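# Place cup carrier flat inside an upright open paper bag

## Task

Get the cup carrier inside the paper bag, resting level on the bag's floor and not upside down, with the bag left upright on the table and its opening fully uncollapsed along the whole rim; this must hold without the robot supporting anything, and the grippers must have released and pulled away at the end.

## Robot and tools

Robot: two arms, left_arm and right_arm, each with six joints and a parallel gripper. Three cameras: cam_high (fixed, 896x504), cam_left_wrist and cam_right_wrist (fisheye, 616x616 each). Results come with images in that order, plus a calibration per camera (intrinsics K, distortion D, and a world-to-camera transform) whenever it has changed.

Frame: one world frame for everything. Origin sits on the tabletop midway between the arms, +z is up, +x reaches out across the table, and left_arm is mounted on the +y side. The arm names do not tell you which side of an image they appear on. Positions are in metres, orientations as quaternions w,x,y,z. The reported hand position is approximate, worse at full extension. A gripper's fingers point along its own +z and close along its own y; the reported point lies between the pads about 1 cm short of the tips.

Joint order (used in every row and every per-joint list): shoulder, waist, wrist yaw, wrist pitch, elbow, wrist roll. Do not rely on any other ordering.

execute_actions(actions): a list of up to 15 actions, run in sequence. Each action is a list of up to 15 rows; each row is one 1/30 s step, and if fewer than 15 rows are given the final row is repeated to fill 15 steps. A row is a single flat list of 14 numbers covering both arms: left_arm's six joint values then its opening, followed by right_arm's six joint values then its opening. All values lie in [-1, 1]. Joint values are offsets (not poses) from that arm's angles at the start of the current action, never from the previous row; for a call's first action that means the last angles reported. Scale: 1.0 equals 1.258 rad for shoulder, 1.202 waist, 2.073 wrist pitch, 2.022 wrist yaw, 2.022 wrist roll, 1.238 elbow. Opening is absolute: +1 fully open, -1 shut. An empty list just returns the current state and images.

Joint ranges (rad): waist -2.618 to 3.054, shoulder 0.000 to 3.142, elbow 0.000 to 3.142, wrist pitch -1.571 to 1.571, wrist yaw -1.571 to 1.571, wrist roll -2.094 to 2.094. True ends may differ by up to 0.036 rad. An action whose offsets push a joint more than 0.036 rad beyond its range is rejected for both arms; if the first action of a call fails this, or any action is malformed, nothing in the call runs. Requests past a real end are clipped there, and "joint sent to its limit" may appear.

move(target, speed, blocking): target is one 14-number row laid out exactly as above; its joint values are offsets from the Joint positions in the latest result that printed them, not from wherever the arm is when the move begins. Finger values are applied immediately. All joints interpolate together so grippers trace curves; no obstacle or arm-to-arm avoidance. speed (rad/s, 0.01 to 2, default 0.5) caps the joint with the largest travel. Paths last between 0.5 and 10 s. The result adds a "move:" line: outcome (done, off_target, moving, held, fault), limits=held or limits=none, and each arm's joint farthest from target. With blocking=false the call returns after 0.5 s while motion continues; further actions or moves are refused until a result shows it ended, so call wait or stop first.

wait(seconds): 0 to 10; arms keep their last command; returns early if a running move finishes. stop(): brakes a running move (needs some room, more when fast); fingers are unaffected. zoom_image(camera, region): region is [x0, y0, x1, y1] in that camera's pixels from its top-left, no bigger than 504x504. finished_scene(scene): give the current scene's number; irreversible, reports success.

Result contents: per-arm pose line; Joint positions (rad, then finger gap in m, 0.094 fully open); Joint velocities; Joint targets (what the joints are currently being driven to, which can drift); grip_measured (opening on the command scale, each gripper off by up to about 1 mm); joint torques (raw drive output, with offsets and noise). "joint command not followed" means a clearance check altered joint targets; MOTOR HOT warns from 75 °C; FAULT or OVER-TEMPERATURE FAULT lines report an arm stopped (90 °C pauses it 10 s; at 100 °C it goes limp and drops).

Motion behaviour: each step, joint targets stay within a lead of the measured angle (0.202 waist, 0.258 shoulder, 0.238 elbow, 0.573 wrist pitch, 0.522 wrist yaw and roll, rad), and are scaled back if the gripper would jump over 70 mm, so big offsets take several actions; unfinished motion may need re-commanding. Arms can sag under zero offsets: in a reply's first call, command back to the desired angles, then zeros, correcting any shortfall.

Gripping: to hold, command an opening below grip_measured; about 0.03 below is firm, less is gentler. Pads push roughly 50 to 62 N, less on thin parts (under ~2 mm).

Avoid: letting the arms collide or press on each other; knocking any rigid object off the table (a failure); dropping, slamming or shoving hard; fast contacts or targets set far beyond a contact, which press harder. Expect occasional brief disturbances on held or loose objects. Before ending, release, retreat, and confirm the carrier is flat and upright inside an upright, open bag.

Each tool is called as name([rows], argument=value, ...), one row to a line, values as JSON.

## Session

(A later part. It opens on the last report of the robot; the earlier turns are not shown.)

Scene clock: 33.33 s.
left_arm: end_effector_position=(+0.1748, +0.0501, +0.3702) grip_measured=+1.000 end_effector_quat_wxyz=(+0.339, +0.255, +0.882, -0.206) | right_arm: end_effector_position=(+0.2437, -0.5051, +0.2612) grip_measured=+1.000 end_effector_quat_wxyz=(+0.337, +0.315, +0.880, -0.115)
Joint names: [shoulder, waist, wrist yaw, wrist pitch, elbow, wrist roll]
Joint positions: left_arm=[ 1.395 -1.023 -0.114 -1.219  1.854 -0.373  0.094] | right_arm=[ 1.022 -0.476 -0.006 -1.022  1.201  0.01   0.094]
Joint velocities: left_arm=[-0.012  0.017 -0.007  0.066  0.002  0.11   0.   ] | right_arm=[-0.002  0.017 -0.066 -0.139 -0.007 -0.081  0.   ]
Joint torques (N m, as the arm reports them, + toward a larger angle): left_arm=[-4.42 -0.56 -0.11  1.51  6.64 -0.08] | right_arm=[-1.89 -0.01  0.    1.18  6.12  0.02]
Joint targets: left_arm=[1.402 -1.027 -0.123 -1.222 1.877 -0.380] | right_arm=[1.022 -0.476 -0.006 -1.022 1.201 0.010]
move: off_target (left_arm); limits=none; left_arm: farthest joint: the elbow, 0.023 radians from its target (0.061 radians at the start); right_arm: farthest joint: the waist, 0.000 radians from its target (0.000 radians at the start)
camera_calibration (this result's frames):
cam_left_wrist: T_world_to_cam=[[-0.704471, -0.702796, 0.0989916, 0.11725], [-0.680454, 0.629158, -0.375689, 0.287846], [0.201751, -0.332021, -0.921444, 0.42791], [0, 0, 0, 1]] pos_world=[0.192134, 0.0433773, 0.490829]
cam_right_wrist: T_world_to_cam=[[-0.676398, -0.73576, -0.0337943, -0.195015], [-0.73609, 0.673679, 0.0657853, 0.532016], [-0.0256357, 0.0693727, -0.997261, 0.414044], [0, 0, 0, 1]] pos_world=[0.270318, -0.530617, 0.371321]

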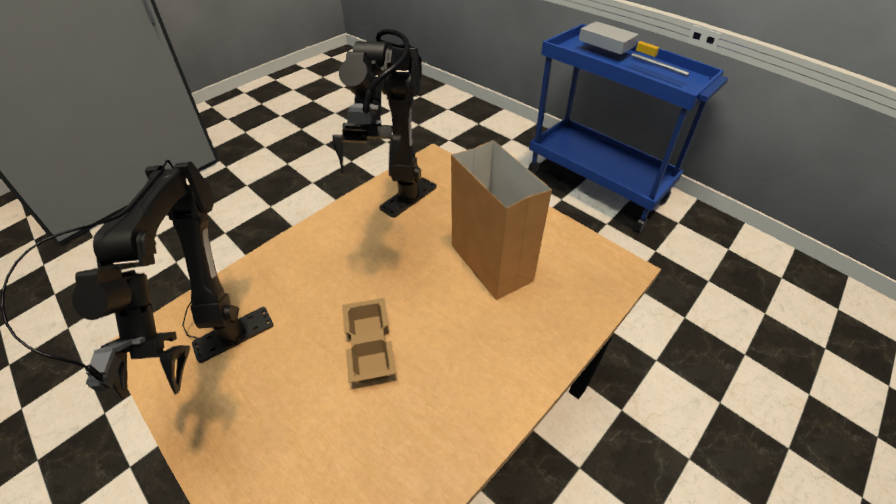

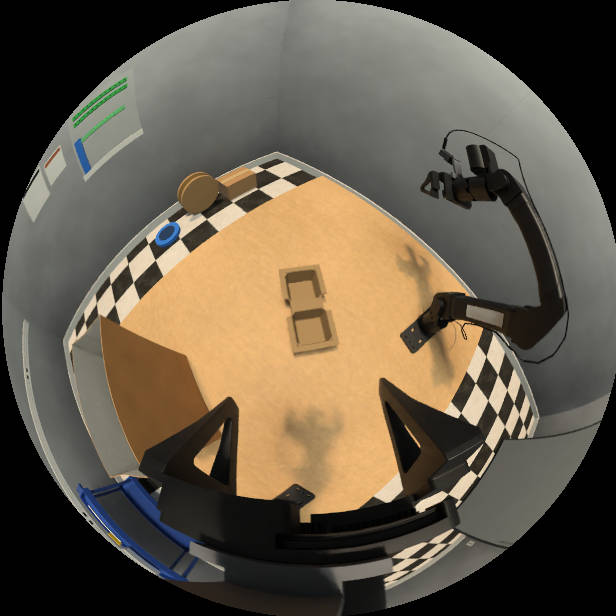

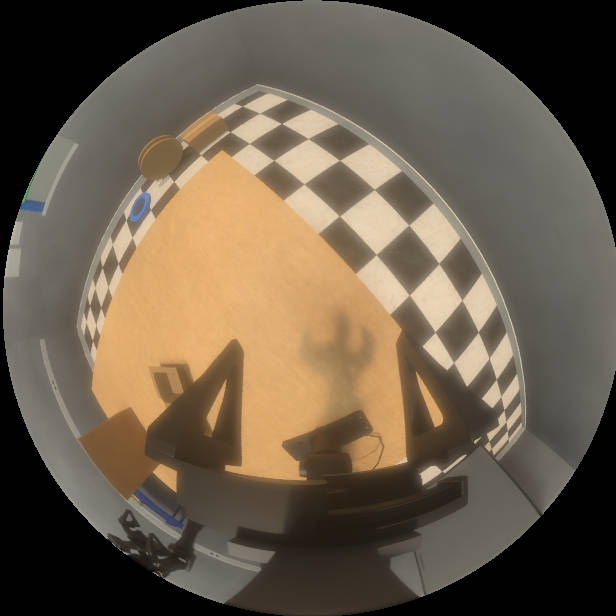

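move(target=[0.897,-0.005,-0.007,0.006,0.515,-0.006,1, 0,0,0,0,0,0,1], speed=0.7)

Scene clock: 36.00 s.
left_arm: end_effector_position=(+0.2932, -0.1265, +0.0770) grip_measured=+1.000 end_effector_quat_wxyz=(+0.153, +0.286, +0.945, -0.049) | right_arm: end_effector_position=(+0.2437, -0.5051, +0.2612) grip_measured=+1.000 end_effector_quat_wxyz=(+0.337, +0.315, +0.880, -0.115)
Joint names: [shoulder, waist, wrist yaw, wrist pitch, elbow, wrist roll]
Joint positions: left_arm=[ 2.535 -1.023 -0.118 -1.204  2.47  -0.378  0.094] | right_arm=[ 1.022 -0.476 -0.006 -1.022  1.201  0.01   0.094]
Joint velocities: left_arm=[ 0.032  0.012  0.007 -0.051 -0.007 -0.007  0.   ] | right_arm=[ 0.007 -0.002  0.007  0.007  0.007  0.007  0.   ]
Joint torques (N m, as the arm reports them, + toward a larger angle): left_arm=[-16.44  -0.22  -0.15   0.78   6.69  -0.06] | right_arm=[-1.9   0.   -0.01  1.18  6.14  0.02]
Joint targets: left_arm=[2.523 -1.029 -0.128 -1.207 2.491 -0.385] | right_arm=[1.022 -0.476 -0.006 -1.022 1.201 0.010]
move: off_target (left_arm); limits=none; left_arm: farthest joint: the elbow, 0.021 radians from its target (0.638 radians at the start); right_arm: farthest joint: the waist, 0.000 radians from its target (0.000 radians at the start)
camera_calibration (this result's frames):
cam_left_wrist: T_world_to_cam=[[-0.687292, -0.726294, -0.0112671, 0.106065], [-0.722869, 0.682363, 0.108818, 0.351227], [-0.0713459, 0.0829346, -0.993998, 0.213385], [0, 0, 0, 1]] pos_world=[0.342013, -0.180326, 0.17508]
cam_right_wrist: T_world_to_cam=[[-0.676398, -0.73576, -0.0337943, -0.195015], [-0.73609, 0.673679, 0.0657853, 0.532016], [-0.0256357, 0.0693727, -0.997261, 0.414044], [0, 0, 0, 1]] pos_world=[0.270318, -0.530617, 0.371321]

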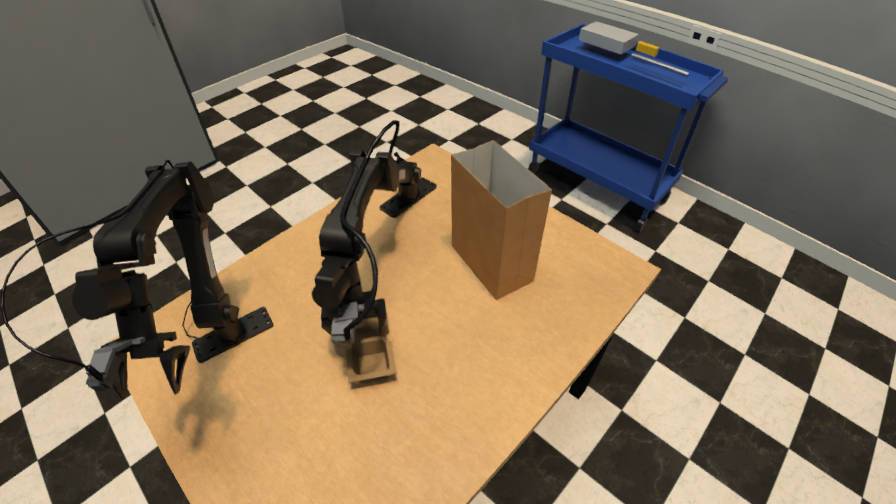

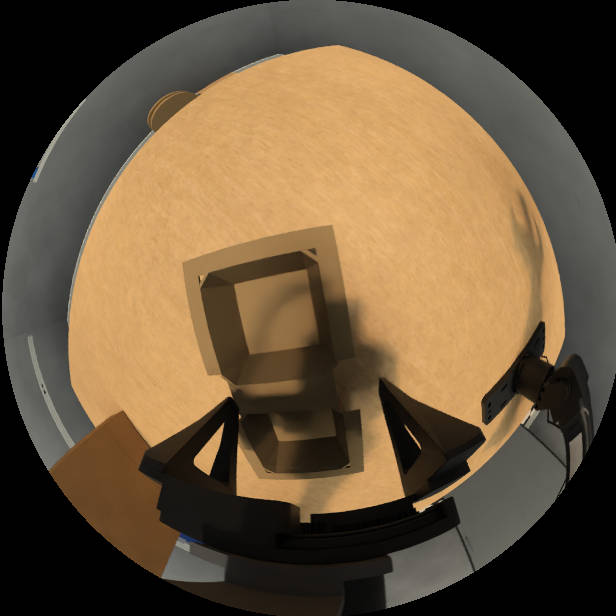

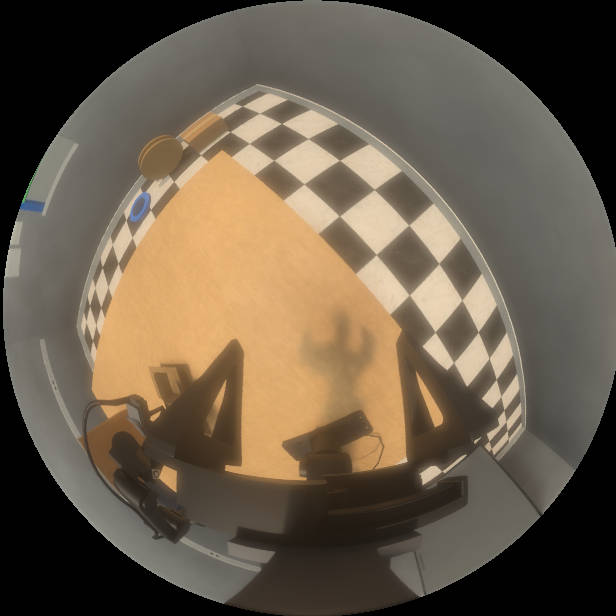

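move(target=[-0.008,0.028,0,0,0.013,-0.012,1, 0,0,0,0,0,0,1], speed=0.2)

zoom_image(camera="cam_left_wrist", region=[160, 280, 460, 520])

Scene clock: 37.53 s.
left_arm: end_effector_position=(+0.3074, -0.1159, +0.0770) grip_measured=+1.000 end_effector_quat_wxyz=(+0.154, +0.264, +0.951, -0.048) | right_arm: end_effector_position=(+0.2437, -0.5051, +0.2612) grip_measured=+1.000 end_effector_quat_wxyz=(+0.337, +0.315, +0.880, -0.115)
Joint names: [shoulder, waist, wrist yaw, wrist pitch, elbow, wrist roll]
Joint positions: left_arm=[ 2.535 -0.991 -0.118 -1.204  2.47  -0.394  0.094] | right_arm=[ 1.022 -0.476 -0.006 -1.022  1.201  0.01   0.094]
Joint velocities: left_arm=[-0.017 -0.007  0.022 -0.007  0.002  0.081  0.   ] | right_arm=[-0.002  0.002  0.066  0.051  0.022 -0.007  0.   ]
Joint torques (N m, as the arm reports them, + toward a larger angle): left_arm=[-16.16   0.28  -0.06   0.77   6.59  -0.03] | right_arm=[-1.9   0.    0.    1.19  6.14  0.02]
Joint targets: left_arm=[2.525 -0.989 -0.118 -1.204 2.487 -0.402] | right_arm=[1.022 -0.476 -0.006 -1.022 1.201 0.010]
move: done; limits=none; left_arm: farthest joint: the elbow, 0.016 radians from its target (0.016 radians at the start); right_arm: farthest joint: the waist, 0.000 radians from its target (0.000 radians at the start)
camera_calibration (this result's frames):
cam_left_wrist: T_world_to_cam=[[-0.652544, -0.757725, -0.00622848, 0.108797], [-0.75374, 0.648224, 0.108085, 0.359829], [-0.077861, 0.0752247, -0.994122, 0.214636], [0, 0, 0, 1]] pos_world=[0.358924, -0.166958, 0.17516]
cam_right_wrist: T_world_to_cam=[[-0.676398, -0.73576, -0.0337943, -0.195015], [-0.73609, 0.673679, 0.0657853, 0.532016], [-0.0256357, 0.0693727, -0.997261, 0.414044], [0, 0, 0, 1]] pos_world=[0.270318, -0.530617, 0.371321]

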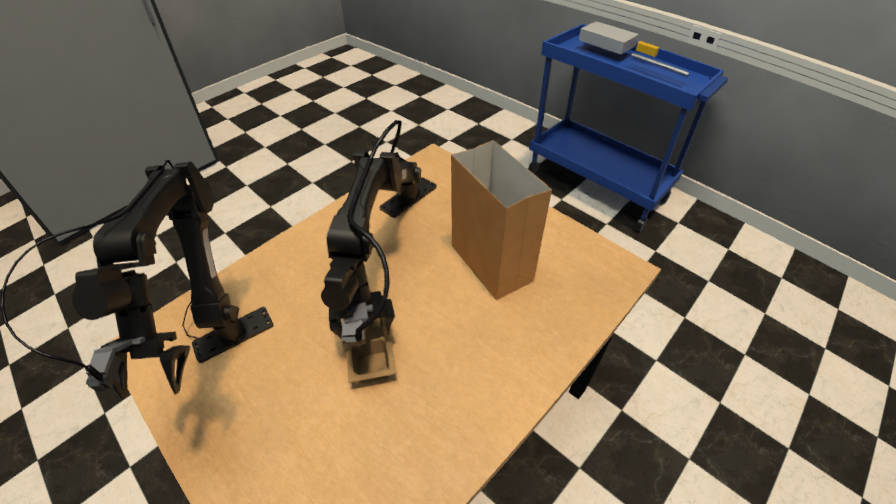

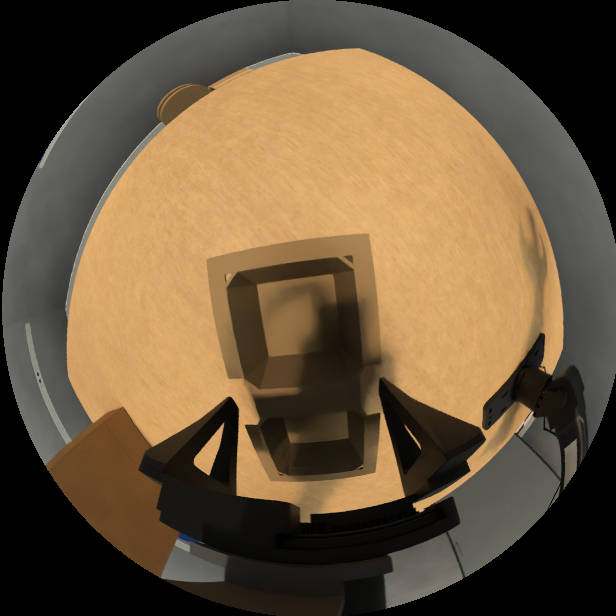

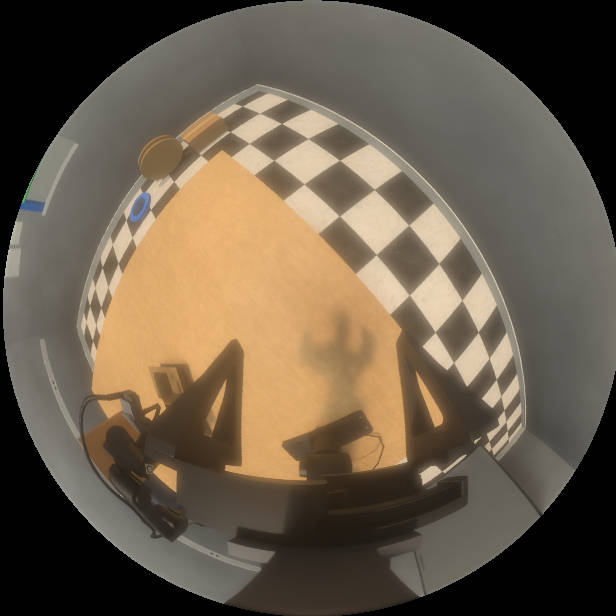

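Region (160, 280, 460, 520) of cam_left_wrist's 616x616 image, scaled by 1.680, with more detail than that image has; it fills the top 403 rows of this view, and the rest is white.

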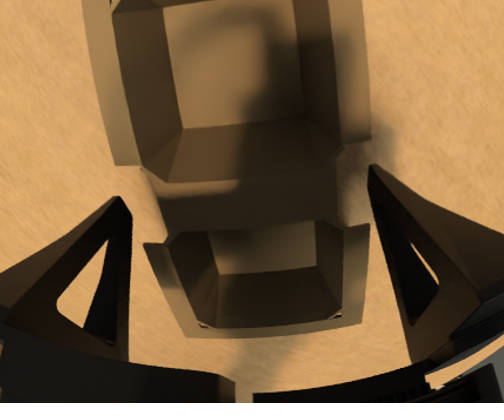

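move(target=[-0.036,-0.007,0,0.108,-0.205,0,1, 0,0,0,0,0,0,1], speed=0.2)

Scene clock: 39.63 s.
left_arm: end_effector_position=(+0.3074, -0.1159, +0.0321) grip_measured=+1.000 end_effector_quat_wxyz=(+0.156, +0.263, +0.951, -0.049) | right_arm: end_effector_position=(+0.2437, -0.5051, +0.2612) grip_measured=+1.000 end_effector_quat_wxyz=(+0.337, +0.315, +0.880, -0.115)
Joint names: [shoulder, waist, wrist yaw, wrist pitch, elbow, wrist roll]
Joint positions: left_arm=[ 2.504 -0.991 -0.118 -0.993  2.232 -0.394  0.094] | right_arm=[ 1.022 -0.476 -0.006 -1.022  1.201  0.01   0.094]
Joint velocities: left_arm=[-0.017  0.007 -0.066 -0.051  0.002  0.007  0.   ] | right_arm=[ 0.002  0.007 -0.037 -0.007  0.017  0.007  0.   ]
Joint torques (N m, as the arm reports them, + toward a larger angle): left_arm=[-16.62  -0.61  -0.02   0.87   4.49  -0.01] | right_arm=[-1.89  0.    0.01  1.18  6.14  0.01]
Joint targets: left_arm=[2.490 -1.000 -0.118 -0.981 2.217 -0.394] | right_arm=[1.022 -0.476 -0.006 -1.022 1.201 0.010]
move: done; limits=none; left_arm: farthest joint: the elbow, 0.016 radians from its target (0.254 radians at the start); right_arm: farthest joint: the waist, 0.000 radians from its target (0.000 radians at the start)
camera_calibration (this result's frames):
cam_left_wrist: T_world_to_cam=[[-0.652256, -0.757982, -0.00501274, 0.108356], [-0.754248, 0.648357, 0.103649, 0.365018], [-0.0753141, 0.0713866, -0.994601, 0.168718], [0, 0, 0, 1]] pos_world=[0.358697, -0.166574, 0.130516]
cam_right_wrist: T_world_to_cam=[[-0.676398, -0.73576, -0.0337943, -0.195015], [-0.73609, 0.673679, 0.0657853, 0.532016], [-0.0256357, 0.0693727, -0.997261, 0.414044], [0, 0, 0, 1]] pos_world=[0.270318, -0.530617, 0.371321]

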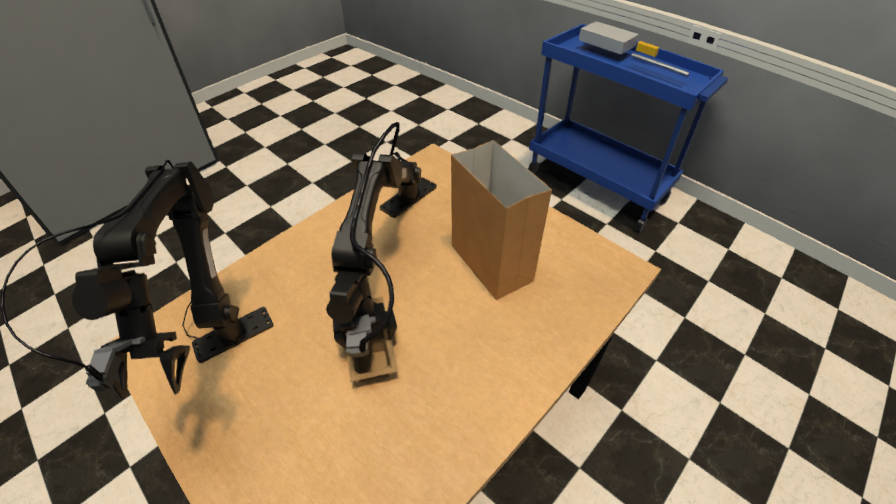

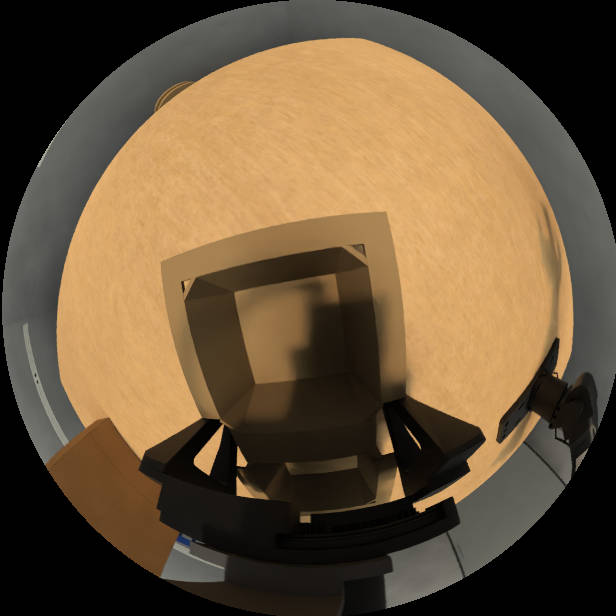

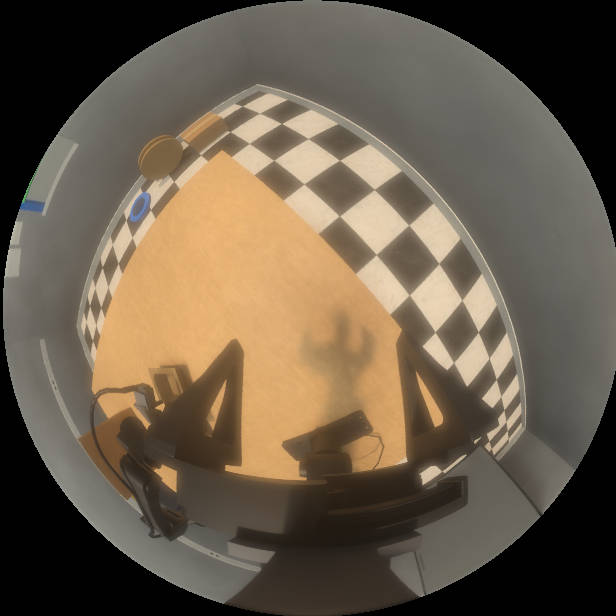

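execute_actions([
  [[-0.01,0,0,0,0,0,0.75,0,0,0,0,0,0,1]],
  [[-0.01,0,0,0,0,0,0.55,0,0,0,0,0,0,1]],
])

Scene clock: 40.93 s.
left_arm: end_effector_position=(+0.3073, -0.1159, +0.0321) grip_measured=+0.600 end_effector_quat_wxyz=(+0.155, +0.263, +0.951, -0.049) | right_arm: end_effector_position=(+0.2437, -0.5051, +0.2612) grip_measured=+1.000 end_effector_quat_wxyz=(+0.337, +0.315, +0.880, -0.115)
Joint names: [shoulder, waist, wrist yaw, wrist pitch, elbow, wrist roll]
Joint positions: left_arm=[ 2.504 -0.991 -0.118 -0.993  2.232 -0.394  0.075] | right_arm=[ 1.022 -0.476 -0.006 -1.022  1.201  0.01   0.094]
Joint velocities: left_arm=[-0.012  0.002  0.022 -0.007 -0.002 -0.051 -0.   ] | right_arm=[-0.002 -0.007 -0.007 -0.022 -0.002 -0.022  0.   ]
Joint torques (N m, as the arm reports them, + toward a larger angle): left_arm=[-16.54   0.11  -0.02   0.8    5.48   0.04] | right_arm=[-1.87  0.02  0.    1.18  6.13  0.02]
Joint targets: left_arm=[2.491 -0.991 -0.118 -0.993 2.232 -0.394] | right_arm=[1.022 -0.476 -0.006 -1.022 1.201 0.010]
camera_calibration (this result's frames):
cam_left_wrist: T_world_to_cam=[[-0.652345, -0.757908, -0.00465961, 0.108314], [-0.754143, 0.648466, 0.103736, 0.364982], [-0.0756006, 0.0711855, -0.994594, 0.168774], [0, 0, 0, 1]] pos_world=[0.358666, -0.1666, 0.130504]
cam_right_wrist: T_world_to_cam=[[-0.676398, -0.73576, -0.0337943, -0.195015], [-0.73609, 0.673679, 0.0657853, 0.532016], [-0.0256357, 0.0693727, -0.997261, 0.414044], [0, 0, 0, 1]] pos_world=[0.270318, -0.530617, 0.371321]

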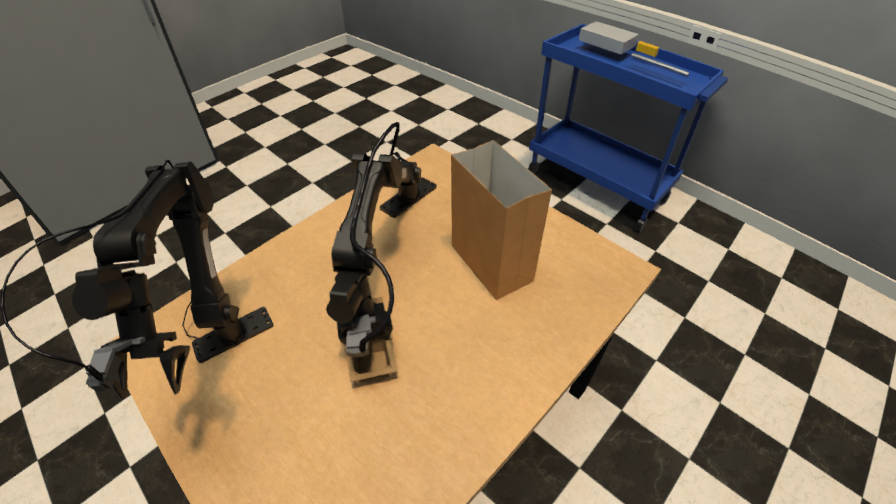

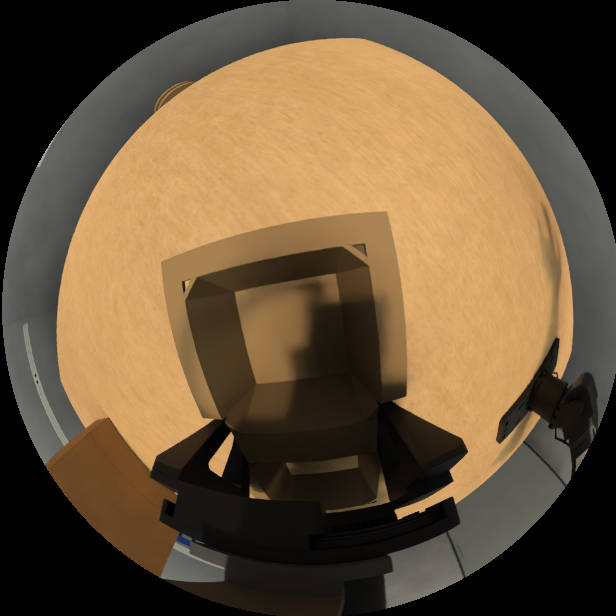

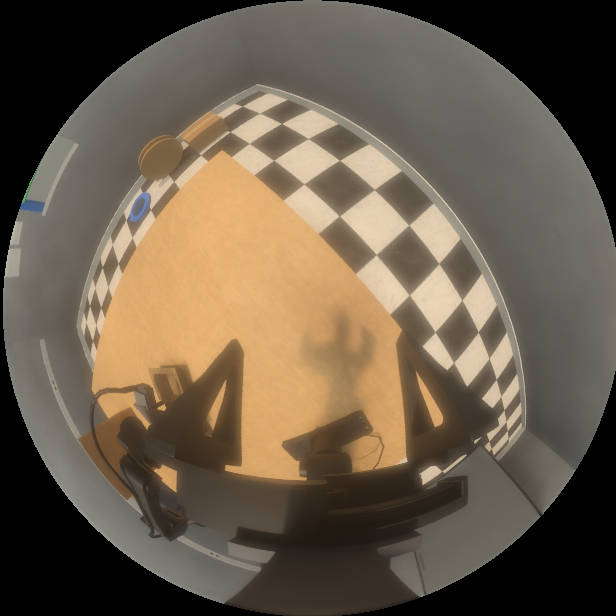

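move(target=[-0.69,0,0.06,-0.268,0.16,0.197,0.55, 0,0,0,0,0,0,1], speed=0.45)

zoom_image(camera="cam_high", region=[430, 120, 570, 310])

Scene clock: 44.43 s.
left_arm: end_effector_position=(+0.1690, +0.0437, +0.4315) grip_measured=+0.582 end_effector_quat_wxyz=(+0.359, +0.418, +0.814, -0.183) | right_arm: end_effector_position=(+0.2437, -0.5051, +0.2612) grip_measured=+1.000 end_effector_quat_wxyz=(+0.337, +0.315, +0.880, -0.115)
Joint names: [shoulder, waist, wrist yaw, wrist pitch, elbow, wrist roll]
Joint positions: left_arm=[ 1.634 -0.991 -0.005 -1.538  2.432 -0.002  0.074] | right_arm=[ 1.022 -0.476 -0.006 -1.022  1.201  0.01   0.094]
Joint velocities: left_arm=[-0.012 -0.002  0.007  0.066  0.007  0.022  0.   ] | right_arm=[ 0.002  0.007 -0.051  0.037 -0.002  0.007  0.   ]
Joint torques (N m, as the arm reports them, + toward a larger angle): left_arm=[-5.41 -0.06  0.15  1.49  3.39  0.1 ] | right_arm=[-1.9   0.01  0.    1.18  6.13  0.02]
Joint targets: left_arm=[1.636 -0.991 0.003 -1.548 2.430 0.004] | right_arm=[1.022 -0.476 -0.006 -1.022 1.201 0.010]
move: done; limits=none; left_arm: farthest joint: the wrist pitch, 0.011 radians from its target (0.556 radians at the start); right_arm: farthest joint: the waist, 0.000 radians from its target (0.000 radians at the start)
camera_calibration (this result's frames):
cam_left_wrist: T_world_to_cam=[[-0.881307, -0.462499, -0.0969136, 0.206507], [-0.39693, 0.835833, -0.379249, 0.255561], [0.256406, -0.295767, -0.920205, 0.472031], [0, 0, 0, 1]] pos_world=[0.162404, 0.0215135, 0.5513]
cam_right_wrist: T_world_to_cam=[[-0.676398, -0.73576, -0.0337943, -0.195015], [-0.73609, 0.673679, 0.0657853, 0.532016], [-0.0256357, 0.0693727, -0.997261, 0.414044], [0, 0, 0, 1]] pos_world=[0.270318, -0.530617, 0.371321]

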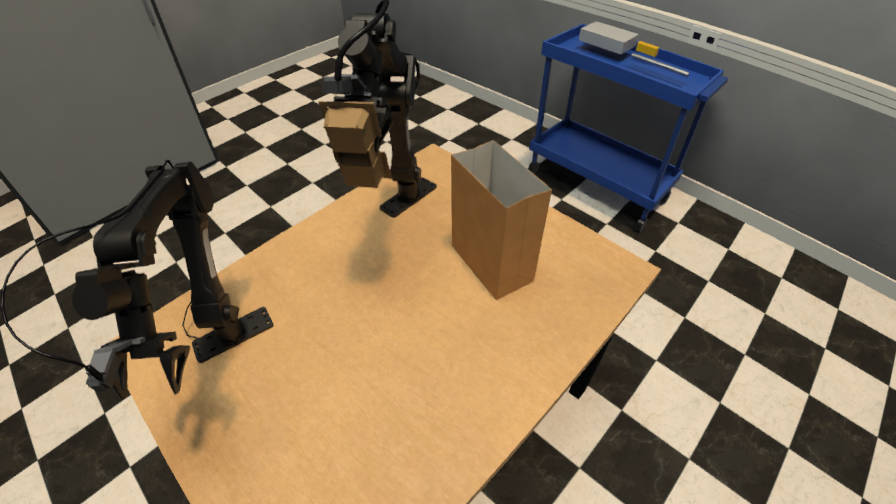

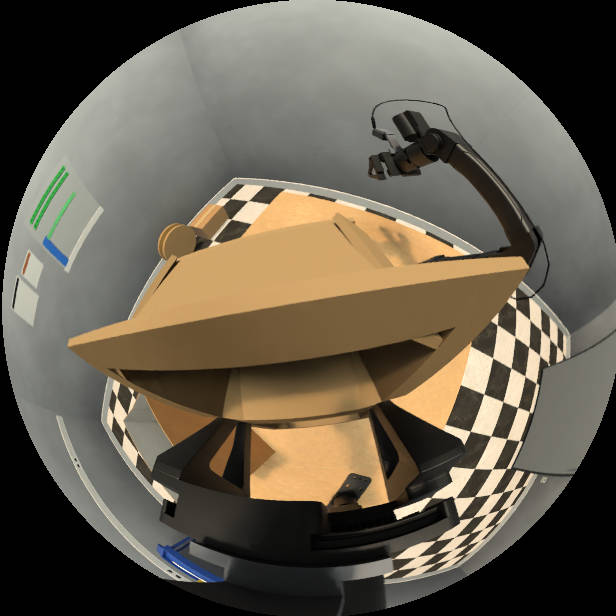

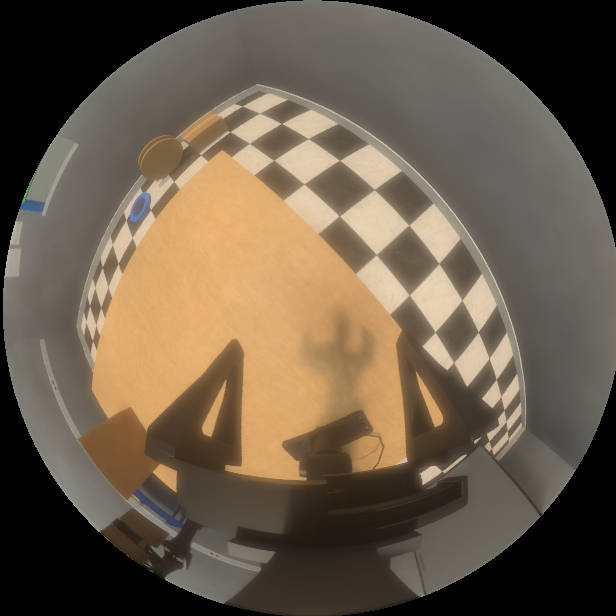

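Region (430, 120, 570, 310) of cam_high's 896x504 image, scaled by 2.653, with more detail than that image has; it fills the left 371 columns of this view, and the rest is white.

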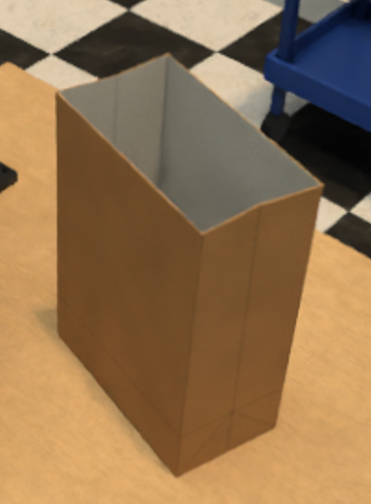

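zoom_image(camera="cam_high", region=[290, 10, 450, 210])

Region (290, 10, 450, 210) of cam_high's 896x504 image, scaled by 2.520, with more detail than that image has; it fills the left 403 columns of this view, and the rest is white.

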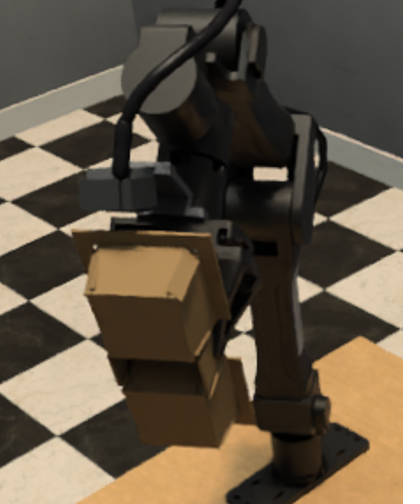

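move(target=[0.184,0,0,0.19,-0.70,0,0.55, 0,0,0,0,0,0,1], speed=0.5)

Scene clock: 48.77 s.
left_arm: end_effector_position=(+0.1860, +0.0198, +0.1091) grip_measured=+0.582 end_effector_quat_wxyz=(+0.052, +0.457, +0.888, -0.024) | right_arm: end_effector_position=(+0.2437, -0.5051, +0.2612) grip_measured=+1.000 end_effector_quat_wxyz=(+0.337, +0.315, +0.880, -0.115)
Joint names: [shoulder, waist, wrist yaw, wrist pitch, elbow, wrist roll]
Joint positions: left_arm=[ 1.869 -0.991 -0.005 -1.157  1.57  -0.002  0.074] | right_arm=[ 1.022 -0.476 -0.006 -1.022  1.201  0.01   0.094]
Joint velocities: left_arm=[ 0.007 -0.002 -0.022 -0.007 -0.002  0.037  0.001] | right_arm=[-0.012 -0.002 -0.022 -0.095  0.007 -0.022  0.   ]
Joint torques (N m, as the arm reports them, + toward a larger angle): left_arm=[-10.12  -0.1    0.06   0.54   5.02   0.01] | right_arm=[-1.88  0.01  0.    1.19  6.13  0.01]
Joint targets: left_arm=[1.866 -0.991 -0.005 -1.144 1.565 -0.002] | right_arm=[1.022 -0.476 -0.006 -1.022 1.201 0.010]
move: done; limits=none; left_arm: farthest joint: the wrist pitch, 0.012 radians from its target (0.394 radians at the start); right_arm: farthest joint: the waist, 0.000 radians from its target (0.000 radians at the start)
camera_calibration (this result's frames):
cam_left_wrist: T_world_to_cam=[[-0.899256, -0.437172, 0.0148063, 0.169844], [-0.411353, 0.856688, 0.311246, 0.0869355], [-0.148753, 0.273799, -0.950214, 0.23129], [0, 0, 0, 1]] pos_world=[0.222899, -0.0635527, 0.190202]
cam_right_wrist: T_world_to_cam=[[-0.676398, -0.73576, -0.0337943, -0.195015], [-0.73609, 0.673679, 0.0657853, 0.532016], [-0.0256357, 0.0693727, -0.997261, 0.414044], [0, 0, 0, 1]] pos_world=[0.270318, -0.530617, 0.371321]

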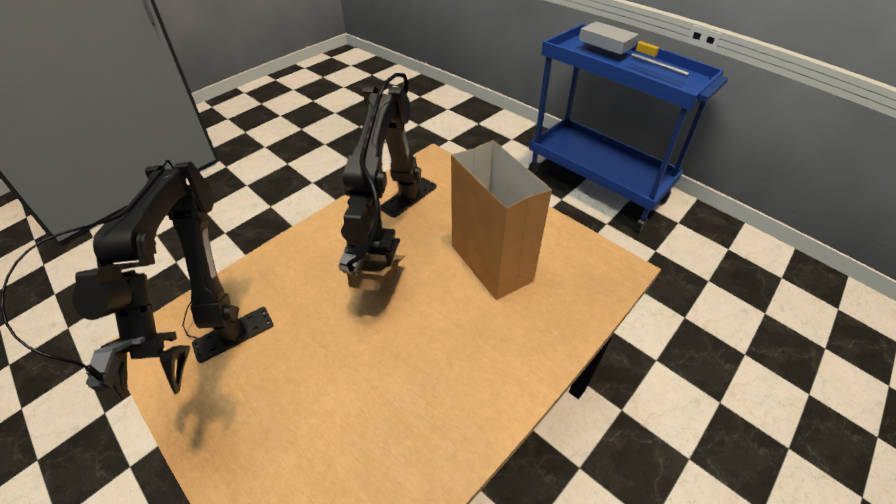

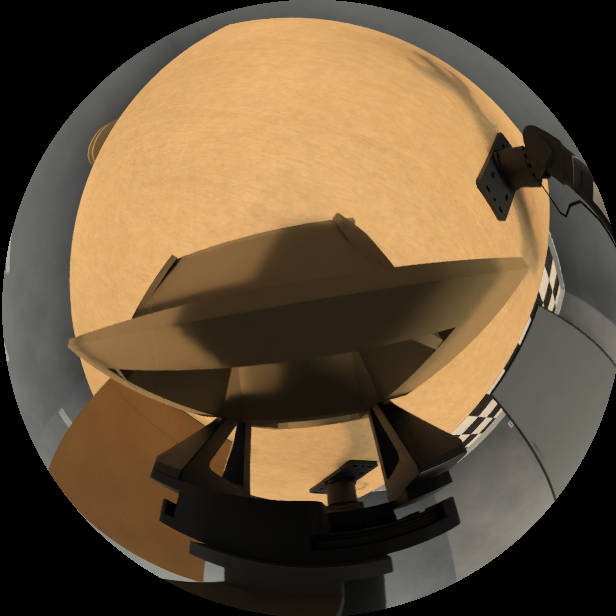

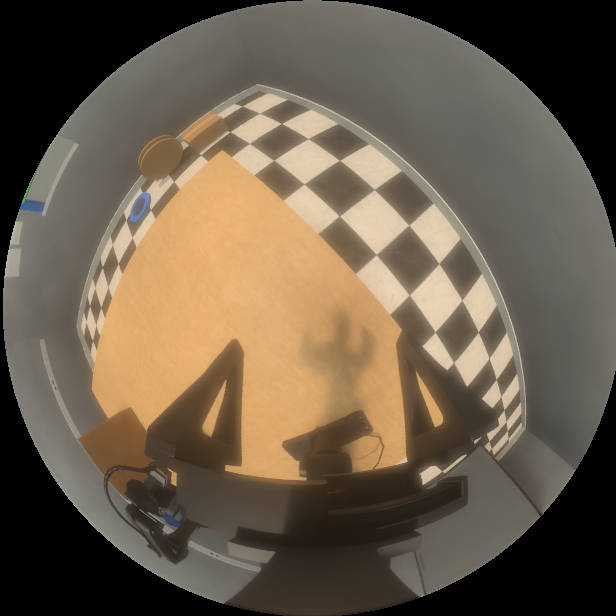

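move(target=[0.118,0,0,0.127,-0.086,0,0.58, 0,0,0,0,0,0,1], speed=0.12)

Scene clock: 51.77 s.
left_arm: end_effector_position=(+0.2078, -0.0109, +0.0486) grip_measured=+0.588 end_effector_quat_wxyz=(+0.079, +0.456, +0.886, -0.039) | right_arm: end_effector_position=(+0.2437, -0.5051, +0.2612) grip_measured=+1.000 end_effector_quat_wxyz=(+0.337, +0.315, +0.880, -0.115)
Joint names: [shoulder, waist, wrist yaw, wrist pitch, elbow, wrist roll]
Joint positions: left_arm=[ 1.994 -0.991 -0.004 -0.889  1.489 -0.002  0.075] | right_arm=[ 1.022 -0.476 -0.006 -1.022  1.201  0.01   0.094]
Joint velocities: left_arm=[-0.007 -0.007  0.037 -0.037  0.007 -0.051  0.   ] | right_arm=[-0.017 -0.022  0.007  0.037 -0.022 -0.037  0.   ]
Joint torques (N m, as the arm reports them, + toward a larger angle): left_arm=[-9.32  0.13  0.02  0.54  3.64 -0.01] | right_arm=[-1.9   0.01  0.    1.18  6.14  0.02]
Joint targets: left_arm=[2.018 -0.991 -0.004 -0.893 1.463 -0.002] | right_arm=[1.022 -0.476 -0.006 -1.022 1.201 0.010]
move: off_target (left_arm); limits=none; left_arm: farthest joint: the elbow, 0.025 radians from its target (0.106 radians at the start); right_arm: farthest joint: the waist, 0.000 radians from its target (0.000 radians at the start)
camera_calibration (this result's frames):
cam_left_wrist: T_world_to_cam=[[-0.899632, -0.436621, 0.00487981, 0.177471], [-0.421383, 0.871054, 0.25239, 0.146195], [-0.114449, 0.225002, -0.967613, 0.178667], [0, 0, 0, 1]] pos_world=[0.241711, -0.090057, 0.135117]
cam_right_wrist: T_world_to_cam=[[-0.676398, -0.73576, -0.0337943, -0.195015], [-0.73609, 0.673679, 0.0657853, 0.532016], [-0.0256357, 0.0693727, -0.997261, 0.414044], [0, 0, 0, 1]] pos_world=[0.270318, -0.530617, 0.371321]

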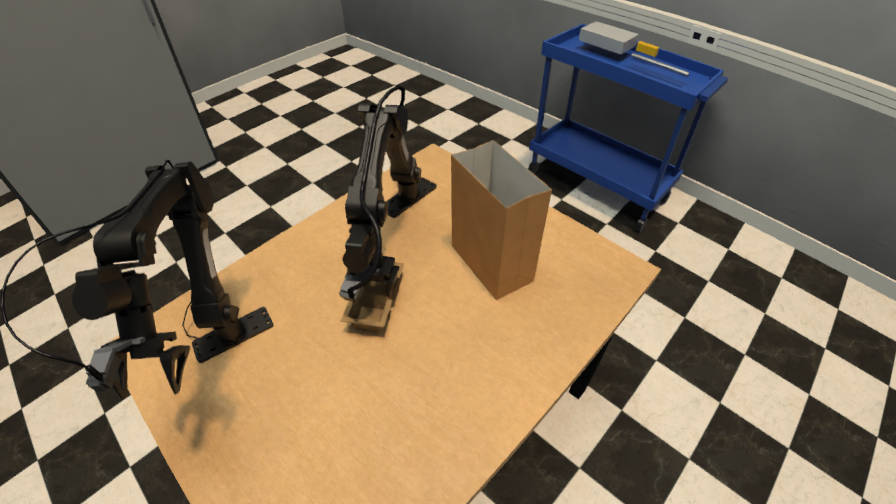

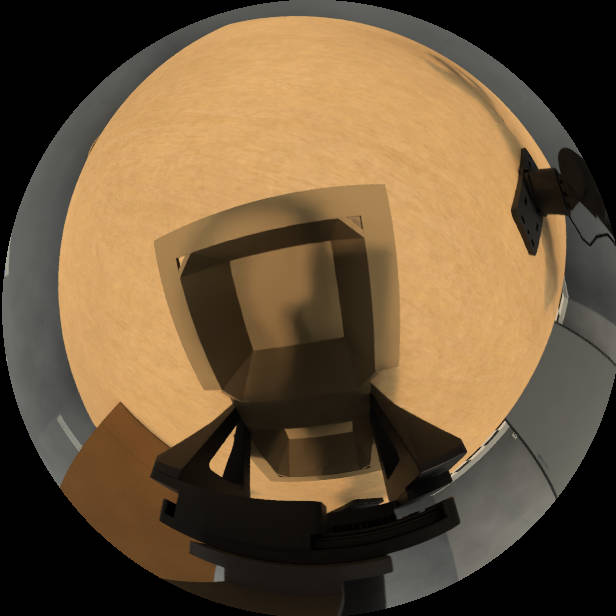

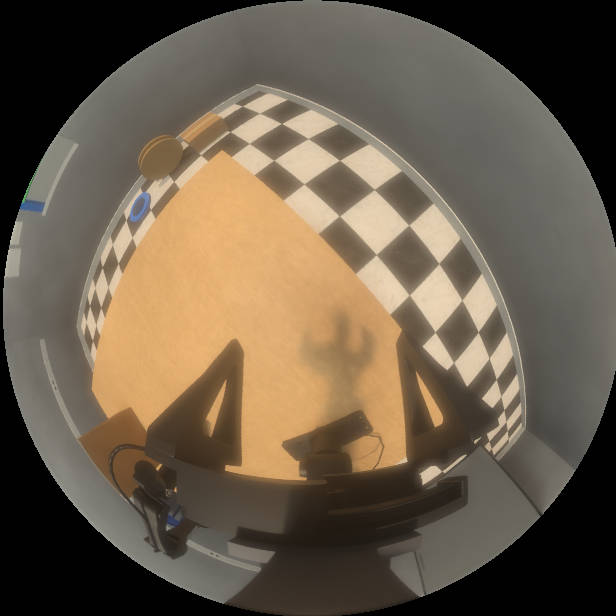

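execute_actions([
  [[0,0,0,0,0,0,0.9,0,0,0,0,0,0,1]],
])

move(target=[-0.049,0,0,0.146,-0.184,0,0.9, 0,0,0,0,0,0,1], speed=0.2)

Scene clock: 53.50 s.
left_arm: end_effector_position=(+0.2079, -0.0111, +0.0486) grip_measured=+0.897 end_effector_quat_wxyz=(+0.080, +0.456, +0.886, -0.039) | right_arm: end_effector_position=(+0.2437, -0.5051, +0.2612) grip_measured=+1.000 end_effector_quat_wxyz=(+0.337, +0.315, +0.880, -0.115)
Joint names: [shoulder, waist, wrist yaw, wrist pitch, elbow, wrist roll]
Joint positions: left_arm=[ 1.994 -0.991 -0.004 -0.888  1.489 -0.002  0.089] | right_arm=[ 1.022 -0.476 -0.006 -1.022  1.201  0.01   0.094]
Joint velocities: left_arm=[-0.007 -0.002  0.037 -0.022  0.007 -0.007  0.   ] | right_arm=[-0.017 -0.022 -0.007 -0.037 -0.007 -0.007  0.   ]
Joint torques (N m, as the arm reports them, + toward a larger angle): left_arm=[-11.13  -0.19   0.05   0.53   5.6    0.  ] | right_arm=[-1.88  0.01  0.    1.18  6.12  0.02]
Joint targets: left_arm=[1.994 -0.991 -0.004 -0.888 1.489 -0.002] | right_arm=[1.022 -0.476 -0.006 -1.022 1.201 0.010]
camera_calibration (this result's frames):
cam_left_wrist: T_world_to_cam=[[-0.899634, -0.436618, 0.00475322, 0.177508], [-0.421494, 0.871211, 0.251662, 0.146425], [-0.114021, 0.2244, -0.967803, 0.17866], [0, 0, 0, 1]] pos_world=[0.241781, -0.0901553, 0.135214]
cam_right_wrist: T_world_to_cam=[[-0.676398, -0.73576, -0.0337943, -0.195015], [-0.73609, 0.673679, 0.0657853, 0.532016], [-0.0256357, 0.0693727, -0.997261, 0.414044], [0, 0, 0, 1]] pos_world=[0.270318, -0.530617, 0.371321]

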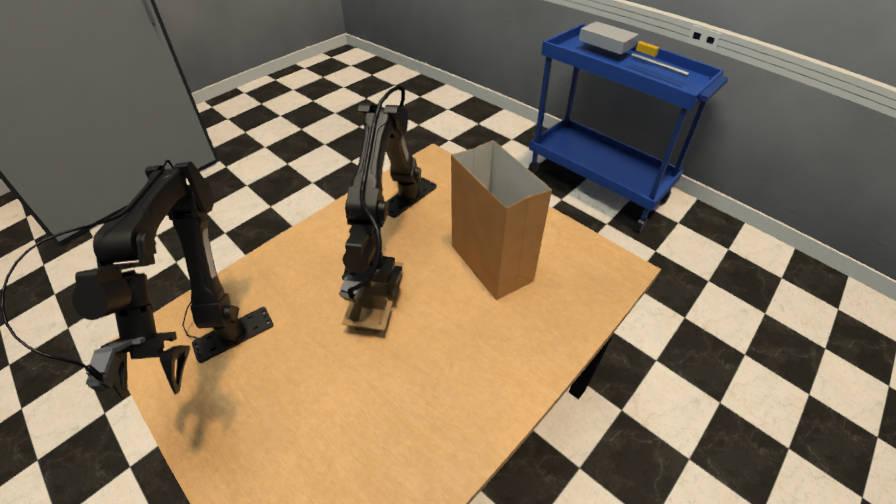

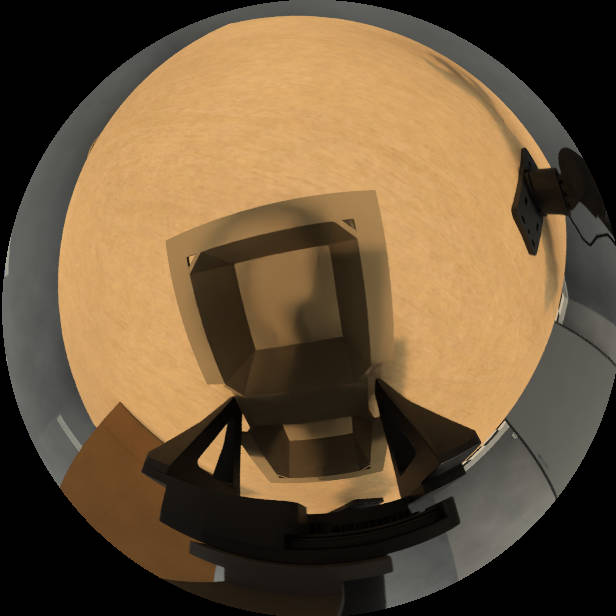

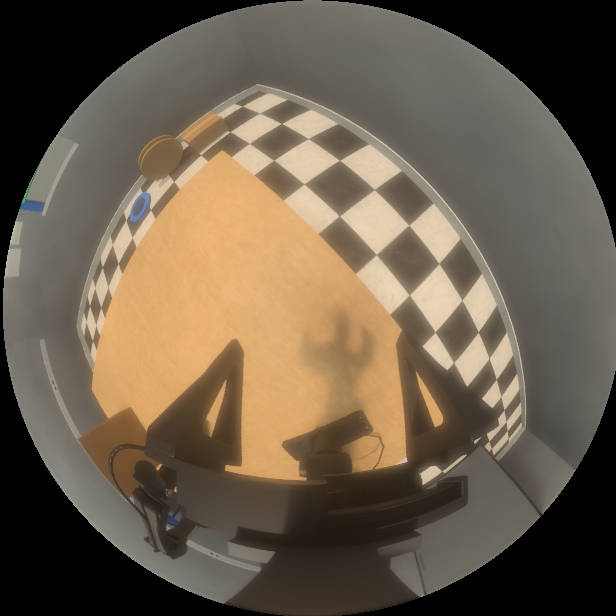

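Scene clock: 55.37 s.
left_arm: end_effector_position=(+0.2110, -0.0154, +0.0258) grip_measured=+0.897 end_effector_quat_wxyz=(+0.137, +0.452, +0.879, -0.069) | right_arm: end_effector_position=(+0.2437, -0.5051, +0.2612) grip_measured=+1.000 end_effector_quat_wxyz=(+0.337, +0.315, +0.880, -0.115)
Joint names: [shoulder, waist, wrist yaw, wrist pitch, elbow, wrist roll]
Joint positions: left_arm=[ 1.939 -0.991 -0.004 -0.605  1.281 -0.002  0.089] | right_arm=[ 1.022 -0.476 -0.006 -1.022  1.201  0.01   0.094]
Joint velocities: left_arm=[-0.002  0.002  0.007  0.037 -0.012  0.007 -0.001] | right_arm=[-0.002  0.002  0.066 -0.007 -0.007 -0.051  0.   ]
Joint torques (N m, as the arm reports them, + toward a larger angle): left_arm=[-11.02   0.03   0.06   0.91   4.06   0.01] | right_arm=[-1.89  0.    0.    1.18  6.12  0.02]
Joint targets: left_arm=[1.933 -0.991 -0.004 -0.586 1.261 -0.002] | right_arm=[1.022 -0.476 -0.006 -1.022 1.201 0.010]
move: done; limits=none; left_arm: farthest joint: the elbow, 0.020 radians from its target (0.228 radians at the start); right_arm: farthest joint: the waist, 0.000 radians from its target (0.000 radians at the start)
camera_calibration (this result's frames):
cam_left_wrist: T_world_to_cam=[[-0.899171, -0.437269, -0.0169344, 0.178949], [-0.435804, 0.891317, 0.125013, 0.163833], [-0.0395704, 0.119788, -0.992011, 0.141175], [0, 0, 0, 1]] pos_world=[0.237891, -0.0846894, 0.122596]
cam_right_wrist: T_world_to_cam=[[-0.676398, -0.73576, -0.0337943, -0.195015], [-0.73609, 0.673679, 0.0657853, 0.532016], [-0.0256357, 0.0693727, -0.997261, 0.414044], [0, 0, 0, 1]] pos_world=[0.270318, -0.530617, 0.371321]

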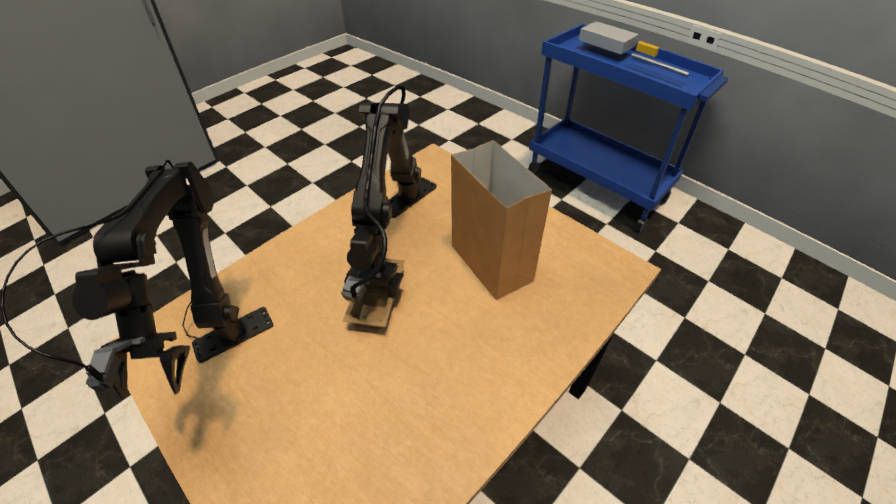

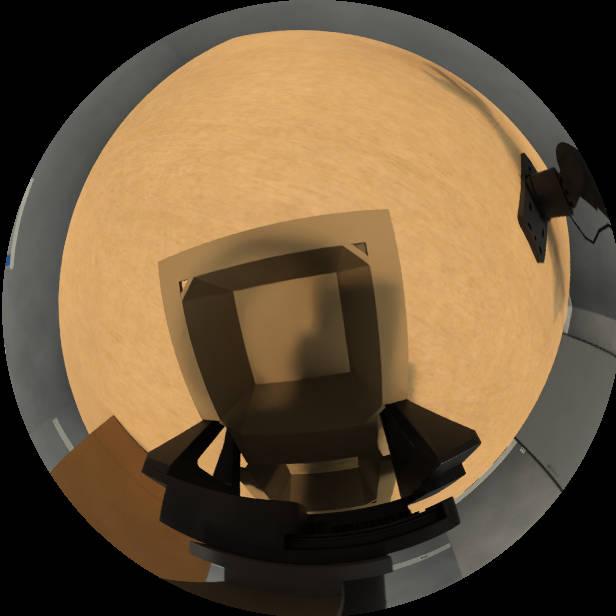

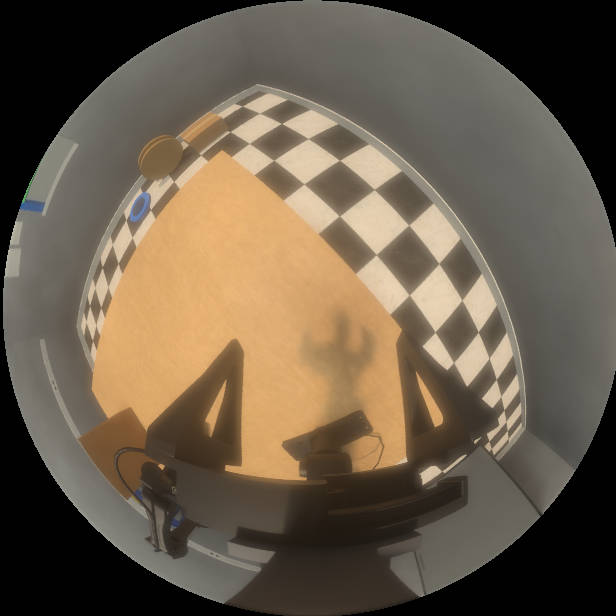

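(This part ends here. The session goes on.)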